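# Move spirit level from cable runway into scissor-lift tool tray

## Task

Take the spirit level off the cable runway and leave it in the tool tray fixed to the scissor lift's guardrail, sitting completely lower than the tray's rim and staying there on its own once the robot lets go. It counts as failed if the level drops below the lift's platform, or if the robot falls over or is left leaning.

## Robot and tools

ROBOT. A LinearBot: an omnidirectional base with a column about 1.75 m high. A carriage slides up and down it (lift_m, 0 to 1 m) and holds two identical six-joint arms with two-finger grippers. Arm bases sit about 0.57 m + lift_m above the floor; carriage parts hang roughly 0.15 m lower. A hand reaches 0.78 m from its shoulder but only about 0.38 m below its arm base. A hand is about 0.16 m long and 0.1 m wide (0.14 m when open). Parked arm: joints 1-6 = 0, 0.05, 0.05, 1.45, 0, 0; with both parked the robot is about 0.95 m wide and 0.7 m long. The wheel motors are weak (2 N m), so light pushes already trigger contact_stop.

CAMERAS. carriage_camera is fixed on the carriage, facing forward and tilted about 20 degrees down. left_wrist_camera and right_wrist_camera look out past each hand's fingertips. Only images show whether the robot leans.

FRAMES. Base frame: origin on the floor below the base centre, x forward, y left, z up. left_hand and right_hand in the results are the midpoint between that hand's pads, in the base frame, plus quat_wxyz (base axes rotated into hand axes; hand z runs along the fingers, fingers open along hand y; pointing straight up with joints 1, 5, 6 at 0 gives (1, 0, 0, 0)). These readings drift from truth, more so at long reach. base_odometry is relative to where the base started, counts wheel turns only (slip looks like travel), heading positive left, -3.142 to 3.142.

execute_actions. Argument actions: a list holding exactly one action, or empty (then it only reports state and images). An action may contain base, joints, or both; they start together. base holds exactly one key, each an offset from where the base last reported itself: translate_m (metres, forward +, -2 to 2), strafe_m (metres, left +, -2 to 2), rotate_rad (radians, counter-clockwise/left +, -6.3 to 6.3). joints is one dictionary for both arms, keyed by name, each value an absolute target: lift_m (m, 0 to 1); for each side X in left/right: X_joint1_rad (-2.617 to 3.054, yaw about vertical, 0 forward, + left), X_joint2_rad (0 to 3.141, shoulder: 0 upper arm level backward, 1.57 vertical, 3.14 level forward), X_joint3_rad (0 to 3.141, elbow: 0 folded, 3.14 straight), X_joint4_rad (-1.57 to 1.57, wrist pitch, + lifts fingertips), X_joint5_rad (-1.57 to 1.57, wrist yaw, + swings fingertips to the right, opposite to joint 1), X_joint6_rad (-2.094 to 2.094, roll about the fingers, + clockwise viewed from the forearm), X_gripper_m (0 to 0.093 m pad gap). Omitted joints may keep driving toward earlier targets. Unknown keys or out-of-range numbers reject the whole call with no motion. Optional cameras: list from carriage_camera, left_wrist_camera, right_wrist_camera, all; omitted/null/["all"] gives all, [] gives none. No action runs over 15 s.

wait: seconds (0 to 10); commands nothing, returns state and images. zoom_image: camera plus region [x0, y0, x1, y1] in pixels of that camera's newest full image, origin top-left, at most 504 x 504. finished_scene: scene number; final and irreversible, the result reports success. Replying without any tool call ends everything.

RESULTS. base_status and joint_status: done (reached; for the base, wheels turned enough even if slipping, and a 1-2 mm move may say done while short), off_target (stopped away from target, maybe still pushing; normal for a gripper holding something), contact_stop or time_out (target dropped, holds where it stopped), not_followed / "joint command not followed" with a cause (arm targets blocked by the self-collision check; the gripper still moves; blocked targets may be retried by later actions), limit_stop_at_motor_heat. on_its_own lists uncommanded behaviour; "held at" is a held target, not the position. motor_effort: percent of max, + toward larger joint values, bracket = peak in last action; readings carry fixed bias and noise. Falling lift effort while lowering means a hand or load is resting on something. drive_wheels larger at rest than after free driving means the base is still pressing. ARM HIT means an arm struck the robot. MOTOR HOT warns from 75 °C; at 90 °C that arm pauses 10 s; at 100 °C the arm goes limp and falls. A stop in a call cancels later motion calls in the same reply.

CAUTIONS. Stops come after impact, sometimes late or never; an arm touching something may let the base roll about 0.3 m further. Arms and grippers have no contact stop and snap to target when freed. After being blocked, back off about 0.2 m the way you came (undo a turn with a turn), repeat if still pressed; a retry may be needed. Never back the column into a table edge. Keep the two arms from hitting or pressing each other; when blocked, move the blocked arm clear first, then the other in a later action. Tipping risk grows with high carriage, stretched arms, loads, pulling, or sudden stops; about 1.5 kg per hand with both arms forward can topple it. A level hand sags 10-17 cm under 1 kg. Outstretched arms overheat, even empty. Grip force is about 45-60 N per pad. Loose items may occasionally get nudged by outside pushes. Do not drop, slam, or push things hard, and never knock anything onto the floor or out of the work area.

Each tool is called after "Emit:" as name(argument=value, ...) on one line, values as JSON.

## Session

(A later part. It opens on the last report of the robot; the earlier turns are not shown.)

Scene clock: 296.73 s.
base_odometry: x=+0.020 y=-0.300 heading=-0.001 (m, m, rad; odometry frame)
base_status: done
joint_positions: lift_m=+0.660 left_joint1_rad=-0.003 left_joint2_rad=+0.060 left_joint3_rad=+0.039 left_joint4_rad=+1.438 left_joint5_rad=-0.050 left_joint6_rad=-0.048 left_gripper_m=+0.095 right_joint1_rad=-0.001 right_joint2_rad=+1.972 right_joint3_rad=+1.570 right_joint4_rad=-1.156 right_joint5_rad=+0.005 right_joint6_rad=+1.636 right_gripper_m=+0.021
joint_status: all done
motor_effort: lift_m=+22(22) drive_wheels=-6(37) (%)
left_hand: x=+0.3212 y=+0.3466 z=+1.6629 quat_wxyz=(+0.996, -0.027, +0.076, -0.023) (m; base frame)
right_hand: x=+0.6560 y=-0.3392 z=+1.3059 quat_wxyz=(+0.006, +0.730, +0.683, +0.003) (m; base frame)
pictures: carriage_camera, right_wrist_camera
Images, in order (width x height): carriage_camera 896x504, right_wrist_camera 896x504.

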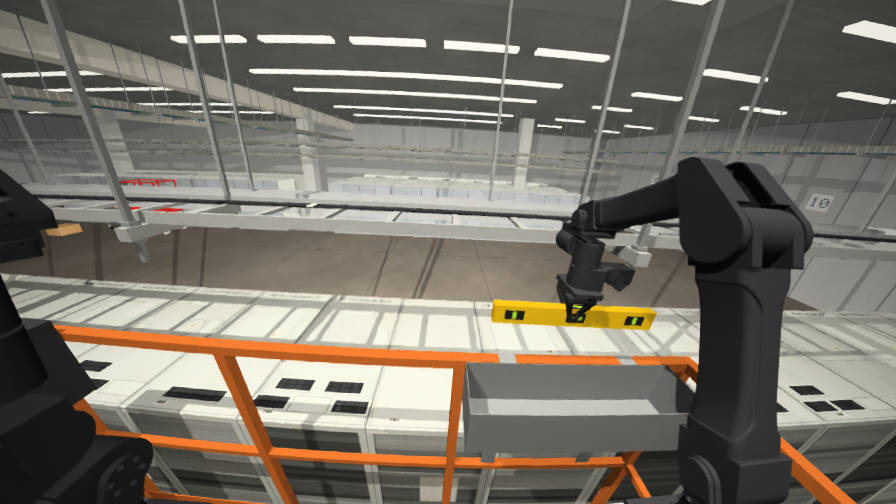

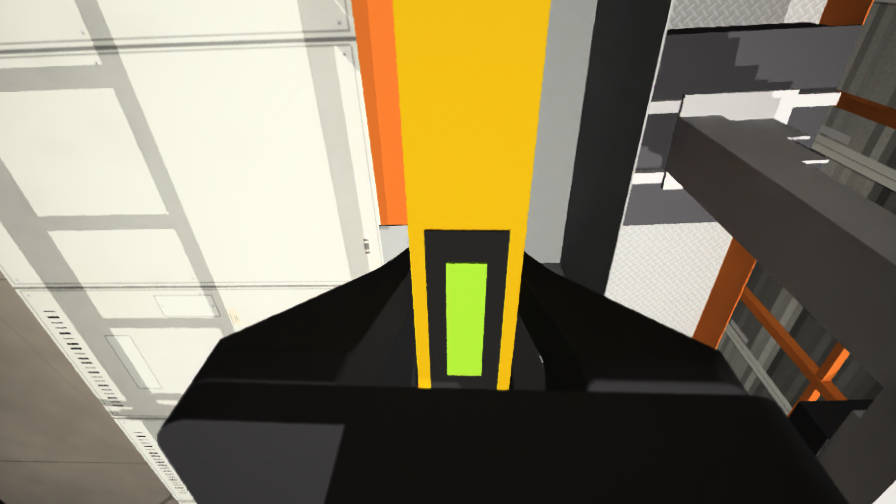

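Emit:
execute_actions(actions=[{"joints": {"lift_m": 0.55, "right_joint2_rad": 1.742, "right_joint3_rad": 1.262, "right_joint4_rad": -1.091}}], cameras=["carriage_camera", "right_wrist_camera"])

Scene clock: 328.60 s.
base_odometry: x=+0.020 y=-0.300 heading=-0.001 (m, m, rad; odometry frame)
base_status: not commanded
joint_positions: lift_m=+0.550 left_joint1_rad=-0.003 left_joint2_rad=+0.060 left_joint3_rad=+0.039 left_joint4_rad=+1.438 left_joint5_rad=-0.050 left_joint6_rad=-0.048 left_gripper_m=+0.095 right_joint1_rad=-0.001 right_joint2_rad=+1.754 right_joint3_rad=+1.257 right_joint4_rad=-1.095 right_joint5_rad=+0.004 right_joint6_rad=+1.636 right_gripper_m=+0.021
joint_status: all done
motor_effort: lift_m=+22(22) drive_wheels=-4(6) (%)
left_hand: x=+0.3212 y=+0.3466 z=+1.5529 quat_wxyz=(+0.996, -0.027, +0.076, -0.023) (m; base frame)
right_hand: x=+0.5877 y=-0.3391 z=+1.1891 quat_wxyz=(-0.006, +0.730, +0.683, -0.009) (m; base frame)
pictures: carriage_camera, right_wrist_camera
Images, in order (width x height): carriage_camera 896x504, right_wrist_camera 896x504.

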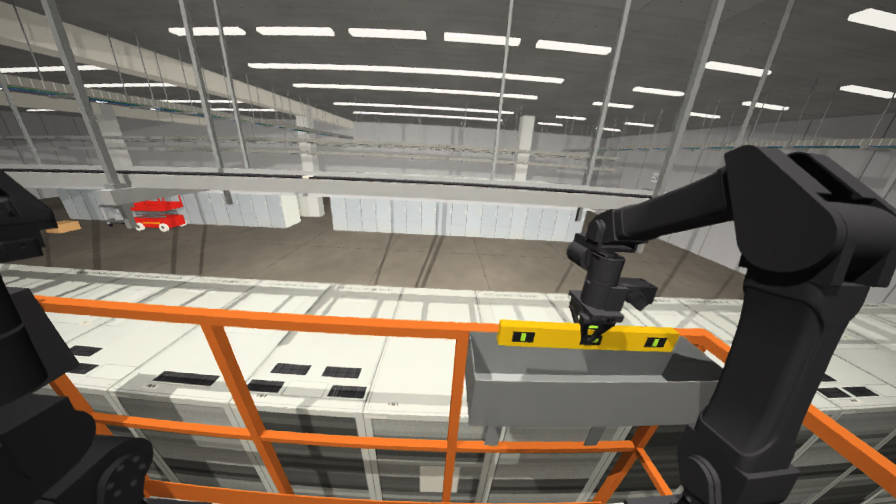

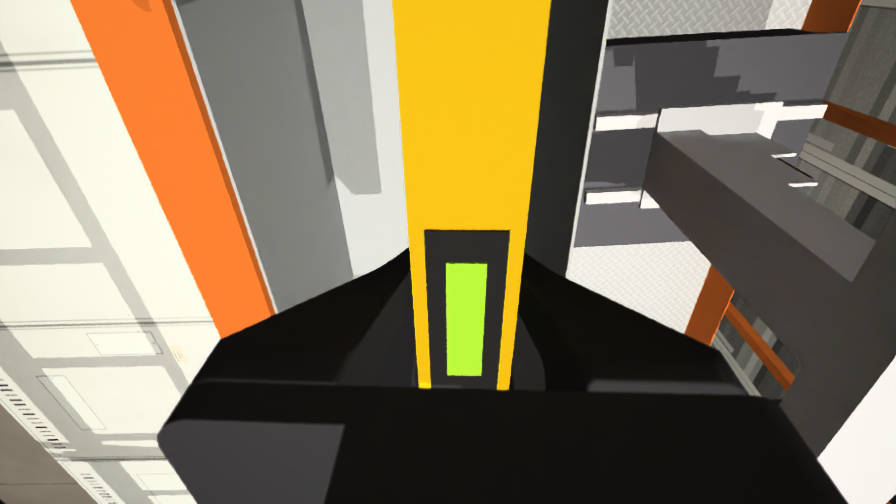

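Emit:
execute_actions(actions=[{"base": {"translate_m": 0.027}, "joints": {"lift_m": 0.46, "right_joint4_rad": -1.08}}], cameras=["carriage_camera", "right_wrist_camera"])

Scene clock: 343.17 s.
base_odometry: x=+0.047 y=-0.300 heading=-0.001 (m, m, rad; odometry frame)
base_status: done
joint_positions: lift_m=+0.460 left_joint1_rad=-0.003 left_joint2_rad=+0.060 left_joint3_rad=+0.039 left_joint4_rad=+1.438 left_joint5_rad=-0.050 left_joint6_rad=-0.048 left_gripper_m=+0.095 right_joint1_rad=-0.001 right_joint2_rad=+1.750 right_joint3_rad=+1.257 right_joint4_rad=-1.080 right_joint5_rad=+0.004 right_joint6_rad=+1.636 right_gripper_m=+0.021
joint_status: all done
motor_effort: lift_m=+21(24) drive_wheels=-8(29) (%)
left_hand: x=+0.3213 y=+0.3466 z=+1.4629 quat_wxyz=(+0.996, -0.027, +0.076, -0.023) (m; base frame)
right_hand: x=+0.5916 y=-0.3390 z=+1.1003 quat_wxyz=(+0.001, +0.730, +0.683, -0.002) (m; base frame)
pictures: carriage_camera, right_wrist_camera
Images, in order (width x height): carriage_camera 896x504, right_wrist_camera 896x504.

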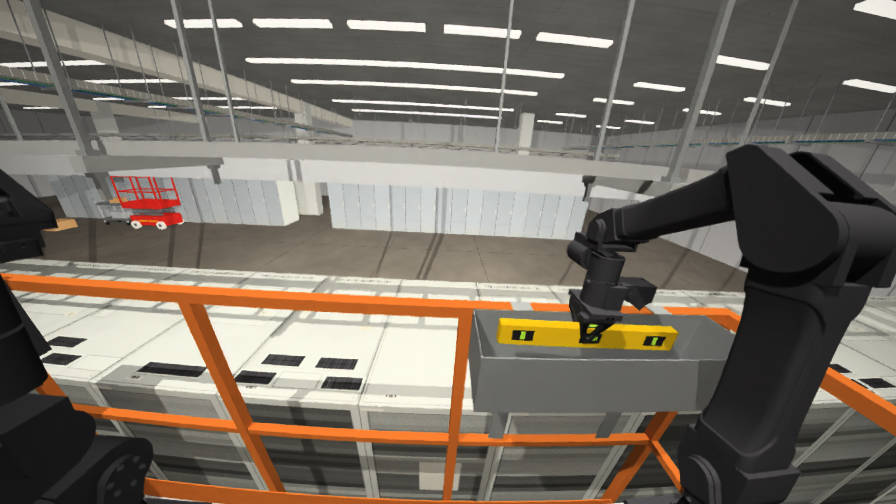

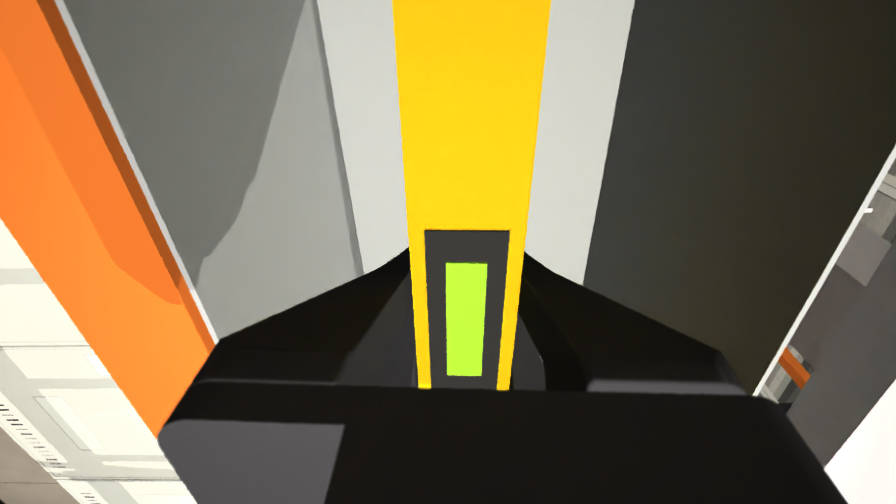

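Emit:
execute_actions(actions=[{"base": {"translate_m": -0.007}, "joints": {"lift_m": 0.40}}], cameras=["carriage_camera", "right_wrist_camera"])

Scene clock: 365.50 s.
base_odometry: x=+0.040 y=-0.300 heading=-0.001 (m, m, rad; odometry frame)
base_status: done
joint_positions: lift_m=+0.400 left_joint1_rad=-0.003 left_joint2_rad=+0.060 left_joint3_rad=+0.039 left_joint4_rad=+1.438 left_joint5_rad=-0.050 left_joint6_rad=-0.048 left_gripper_m=+0.095 right_joint1_rad=-0.001 right_joint2_rad=+1.750 right_joint3_rad=+1.257 right_joint4_rad=-1.080 right_joint5_rad=+0.004 right_joint6_rad=+1.636 right_gripper_m=+0.021
joint_status: all done
motor_effort: lift_m=+22(24) drive_wheels=+4(40) (%)
left_hand: x=+0.3212 y=+0.3467 z=+1.4029 quat_wxyz=(+0.996, -0.027, +0.076, -0.023) (m; base frame)
right_hand: x=+0.5917 y=-0.3390 z=+1.0404 quat_wxyz=(+0.001, +0.730, +0.683, -0.002) (m; base frame)
pictures: carriage_camera, right_wrist_camera
Images, in order (width x height): carriage_camera 896x504, right_wrist_camera 896x504.

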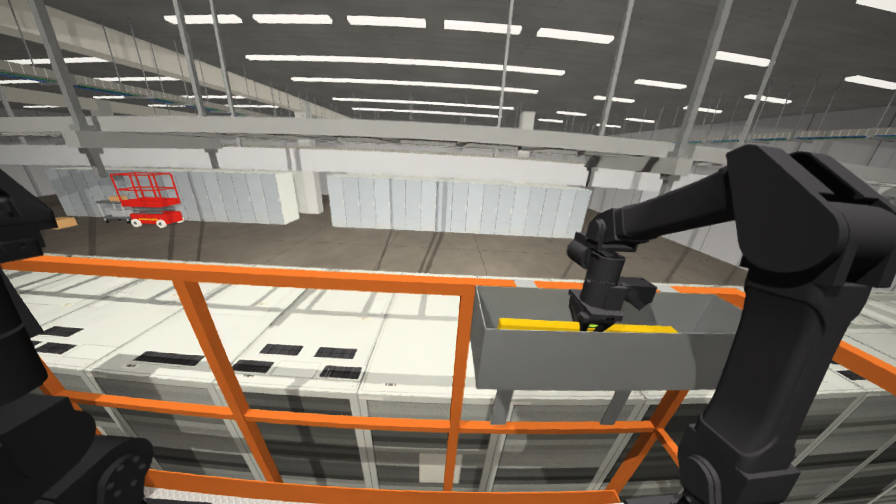

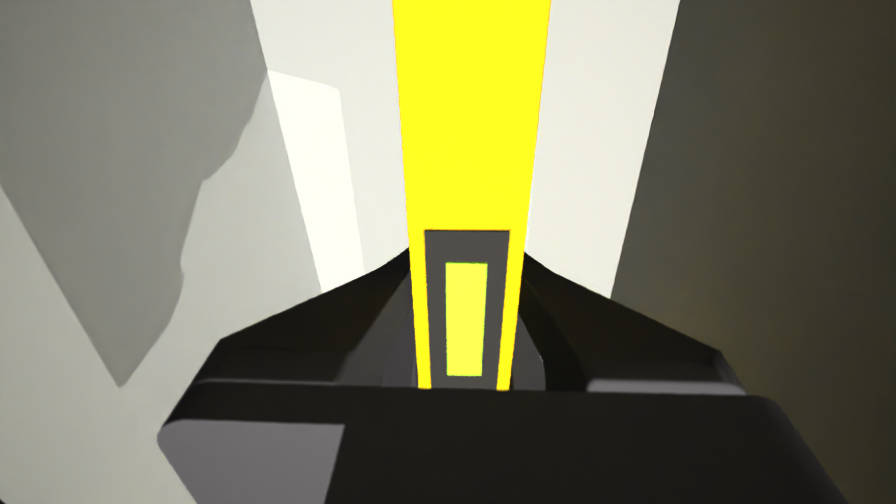

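Emit:
execute_actions(actions=[{"joints": {"lift_m": 0.358}}], cameras=["carriage_camera", "right_wrist_camera"])

Scene clock: 374.27 s.
base_odometry: x=+0.040 y=-0.300 heading=-0.001 (m, m, rad; odometry frame)
base_status: not commanded
joint_positions: lift_m=+0.358 left_joint1_rad=-0.003 left_joint2_rad=+0.060 left_joint3_rad=+0.039 left_joint4_rad=+1.438 left_joint5_rad=-0.050 left_joint6_rad=-0.048 left_gripper_m=+0.095 right_joint1_rad=-0.001 right_joint2_rad=+1.750 right_joint3_rad=+1.257 right_joint4_rad=-1.079 right_joint5_rad=+0.003 right_joint6_rad=+1.636 right_gripper_m=+0.021
joint_status: all done
motor_effort: lift_m=+21(21) drive_wheels=-4(6) (%)
left_hand: x=+0.3212 y=+0.3467 z=+1.3610 quat_wxyz=(+0.996, -0.027, +0.076, -0.023) (m; base frame)
right_hand: x=+0.5919 y=-0.3390 z=+0.9984 quat_wxyz=(+0.001, +0.730, +0.683, -0.002) (m; base frame)
pictures: carriage_camera, right_wrist_camera
Images, in order (width x height): carriage_camera 896x504, right_wrist_camera 896x504.

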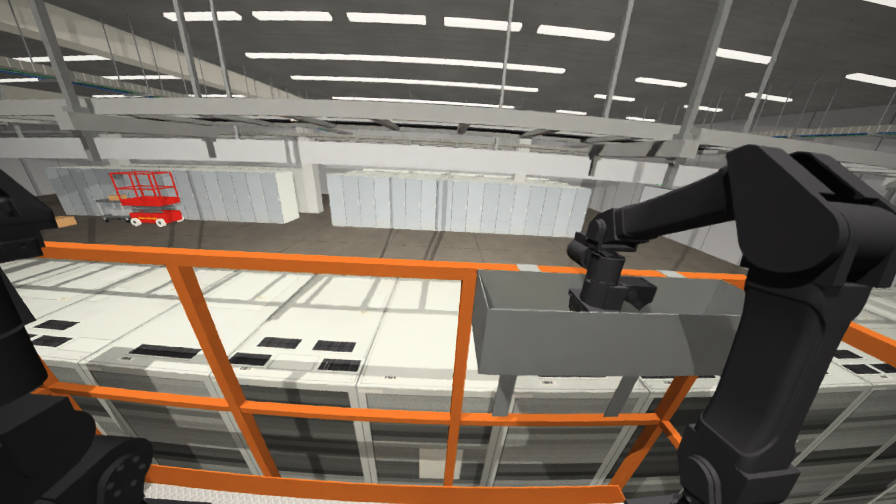

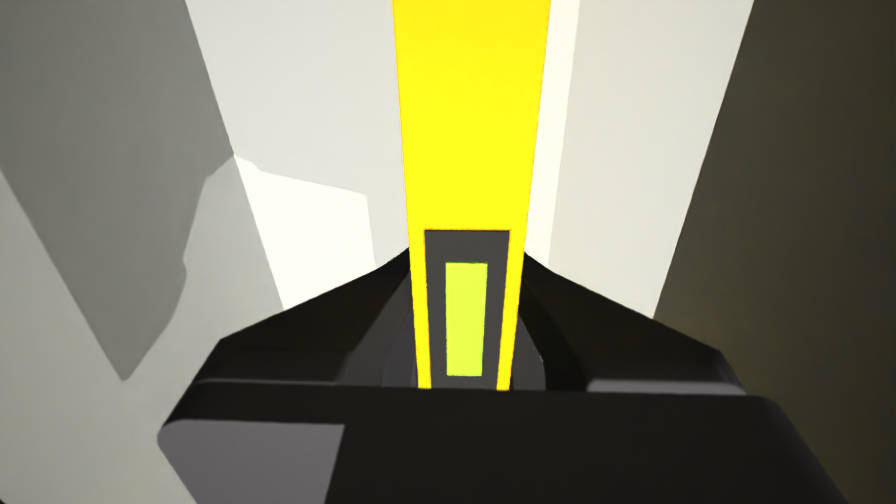

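Emit:
execute_actions(actions=[{"joints": {"lift_m": 0.345}}], cameras=["right_wrist_camera"])

Scene clock: 380.00 s.
base_odometry: x=+0.040 y=-0.300 heading=-0.001 (m, m, rad; odometry frame)
base_status: not commanded
joint_positions: lift_m=+0.345 left_joint1_rad=-0.003 left_joint2_rad=+0.060 left_joint3_rad=+0.039 left_joint4_rad=+1.438 left_joint5_rad=-0.050 left_joint6_rad=-0.048 left_gripper_m=+0.095 right_joint1_rad=-0.001 right_joint2_rad=+1.743 right_joint3_rad=+1.259 right_joint4_rad=-1.079 right_joint5_rad=+0.008 right_joint6_rad=+1.635 right_gripper_m=+0.021
joint_status: all done
motor_effort: lift_m=+21(25) drive_wheels=-6(9) (%)
left_hand: x=+0.3213 y=+0.3467 z=+1.3480 quat_wxyz=(+0.996, -0.027, +0.076, -0.023) (m; base frame)
right_hand: x=+0.5928 y=-0.3397 z=+0.9878 quat_wxyz=(+0.005, +0.730, +0.684, +0.000) (m; base frame)
pictures: right_wrist_camera
Images, in order (width x height): right_wrist_camera 896x504.

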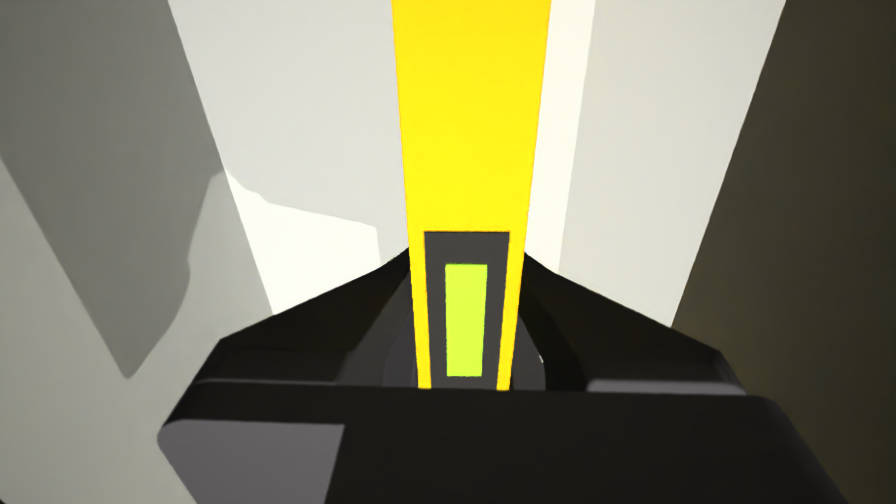

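Contact made (the hand's z fell less than the lift). Releasing gently.

Emit:
execute_actions(actions=[{"joints": {"right_gripper_m": 0.05}}], cameras=["right_wrist_camera"])

Emit:
execute_actions(actions=[{"joints": {"lift_m": 0.56}}], cameras=["carriage_camera", "right_wrist_camera"])

Scene clock: 386.33 s.
base_odometry: x=+0.040 y=-0.300 heading=-0.001 (m, m, rad; odometry frame)
base_status: not commanded
joint_positions: lift_m=+0.345 left_joint1_rad=-0.003 left_joint2_rad=+0.060 left_joint3_rad=+0.039 left_joint4_rad=+1.438 left_joint5_rad=-0.050 left_joint6_rad=-0.048 left_gripper_m=+0.095 right_joint1_rad=-0.001 right_joint2_rad=+1.743 right_joint3_rad=+1.259 right_joint4_rad=-1.080 right_joint5_rad=+0.008 right_joint6_rad=+1.635 right_gripper_m=+0.050
joint_status: all done
motor_effort: lift_m=+20(20) drive_wheels=-7(5) (%)
left_hand: x=+0.3213 y=+0.3467 z=+1.3480 quat_wxyz=(+0.996, -0.027, +0.076, -0.023) (m; base frame)
right_hand: x=+0.5926 y=-0.3398 z=+0.9878 quat_wxyz=(+0.005, +0.730, +0.684, +0.000) (m; base frame)
pictures: right_wrist_camera
Images, in order (width x height): right_wrist_camera 896x504.

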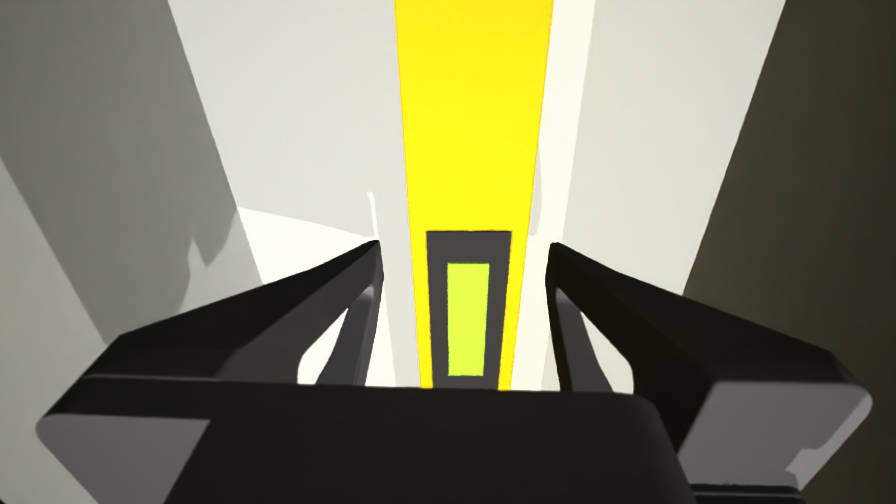

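Scene clock: 387.73 s.
base_odometry: x=+0.040 y=-0.300 heading=-0.001 (m, m, rad; odometry frame)
base_status: not commanded
joint_positions: lift_m=+0.560 left_joint1_rad=-0.003 left_joint2_rad=+0.060 left_joint3_rad=+0.039 left_joint4_rad=+1.438 left_joint5_rad=-0.050 left_joint6_rad=-0.048 left_gripper_m=+0.095 right_joint1_rad=-0.001 right_joint2_rad=+1.742 right_joint3_rad=+1.259 right_joint4_rad=-1.079 right_joint5_rad=+0.008 right_joint6_rad=+1.635 right_gripper_m=+0.050
joint_status: all done
motor_effort: lift_m=+21(26) drive_wheels=-5(5) (%)
left_hand: x=+0.3213 y=+0.3467 z=+1.5629 quat_wxyz=(+0.996, -0.027, +0.076, -0.023) (m; base frame)
right_hand: x=+0.5927 y=-0.3397 z=+1.2031 quat_wxyz=(+0.006, +0.730, +0.684, +0.000) (m; base frame)
pictures: carriage_camera, right_wrist_camera
Images, in order (width x height): carriage_camera 896x504, right_wrist_camera 896x504.

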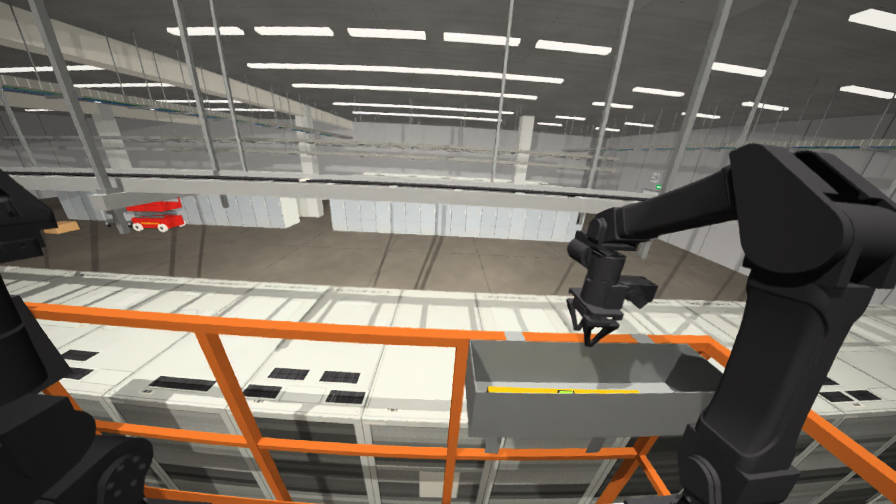

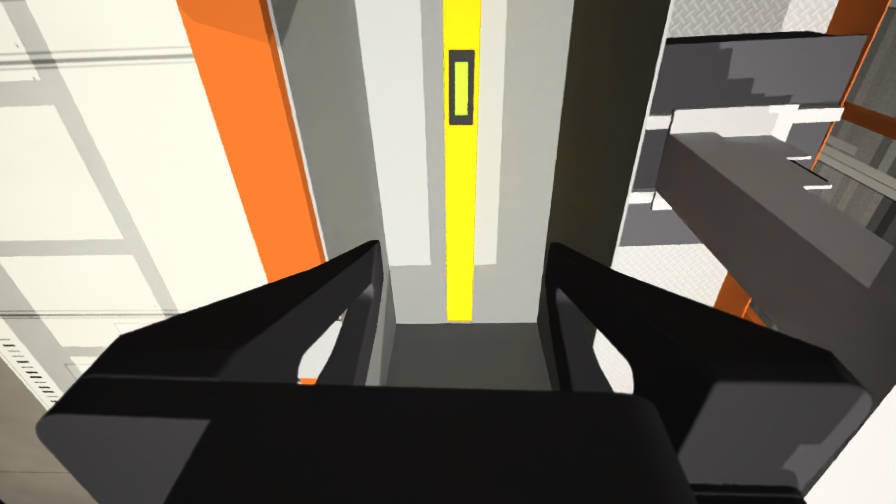

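The level rests on the tray floor, below the rim, and the hand is clear.

Emit:
finished_scene(scene=1)

The scene is finished: the task was done.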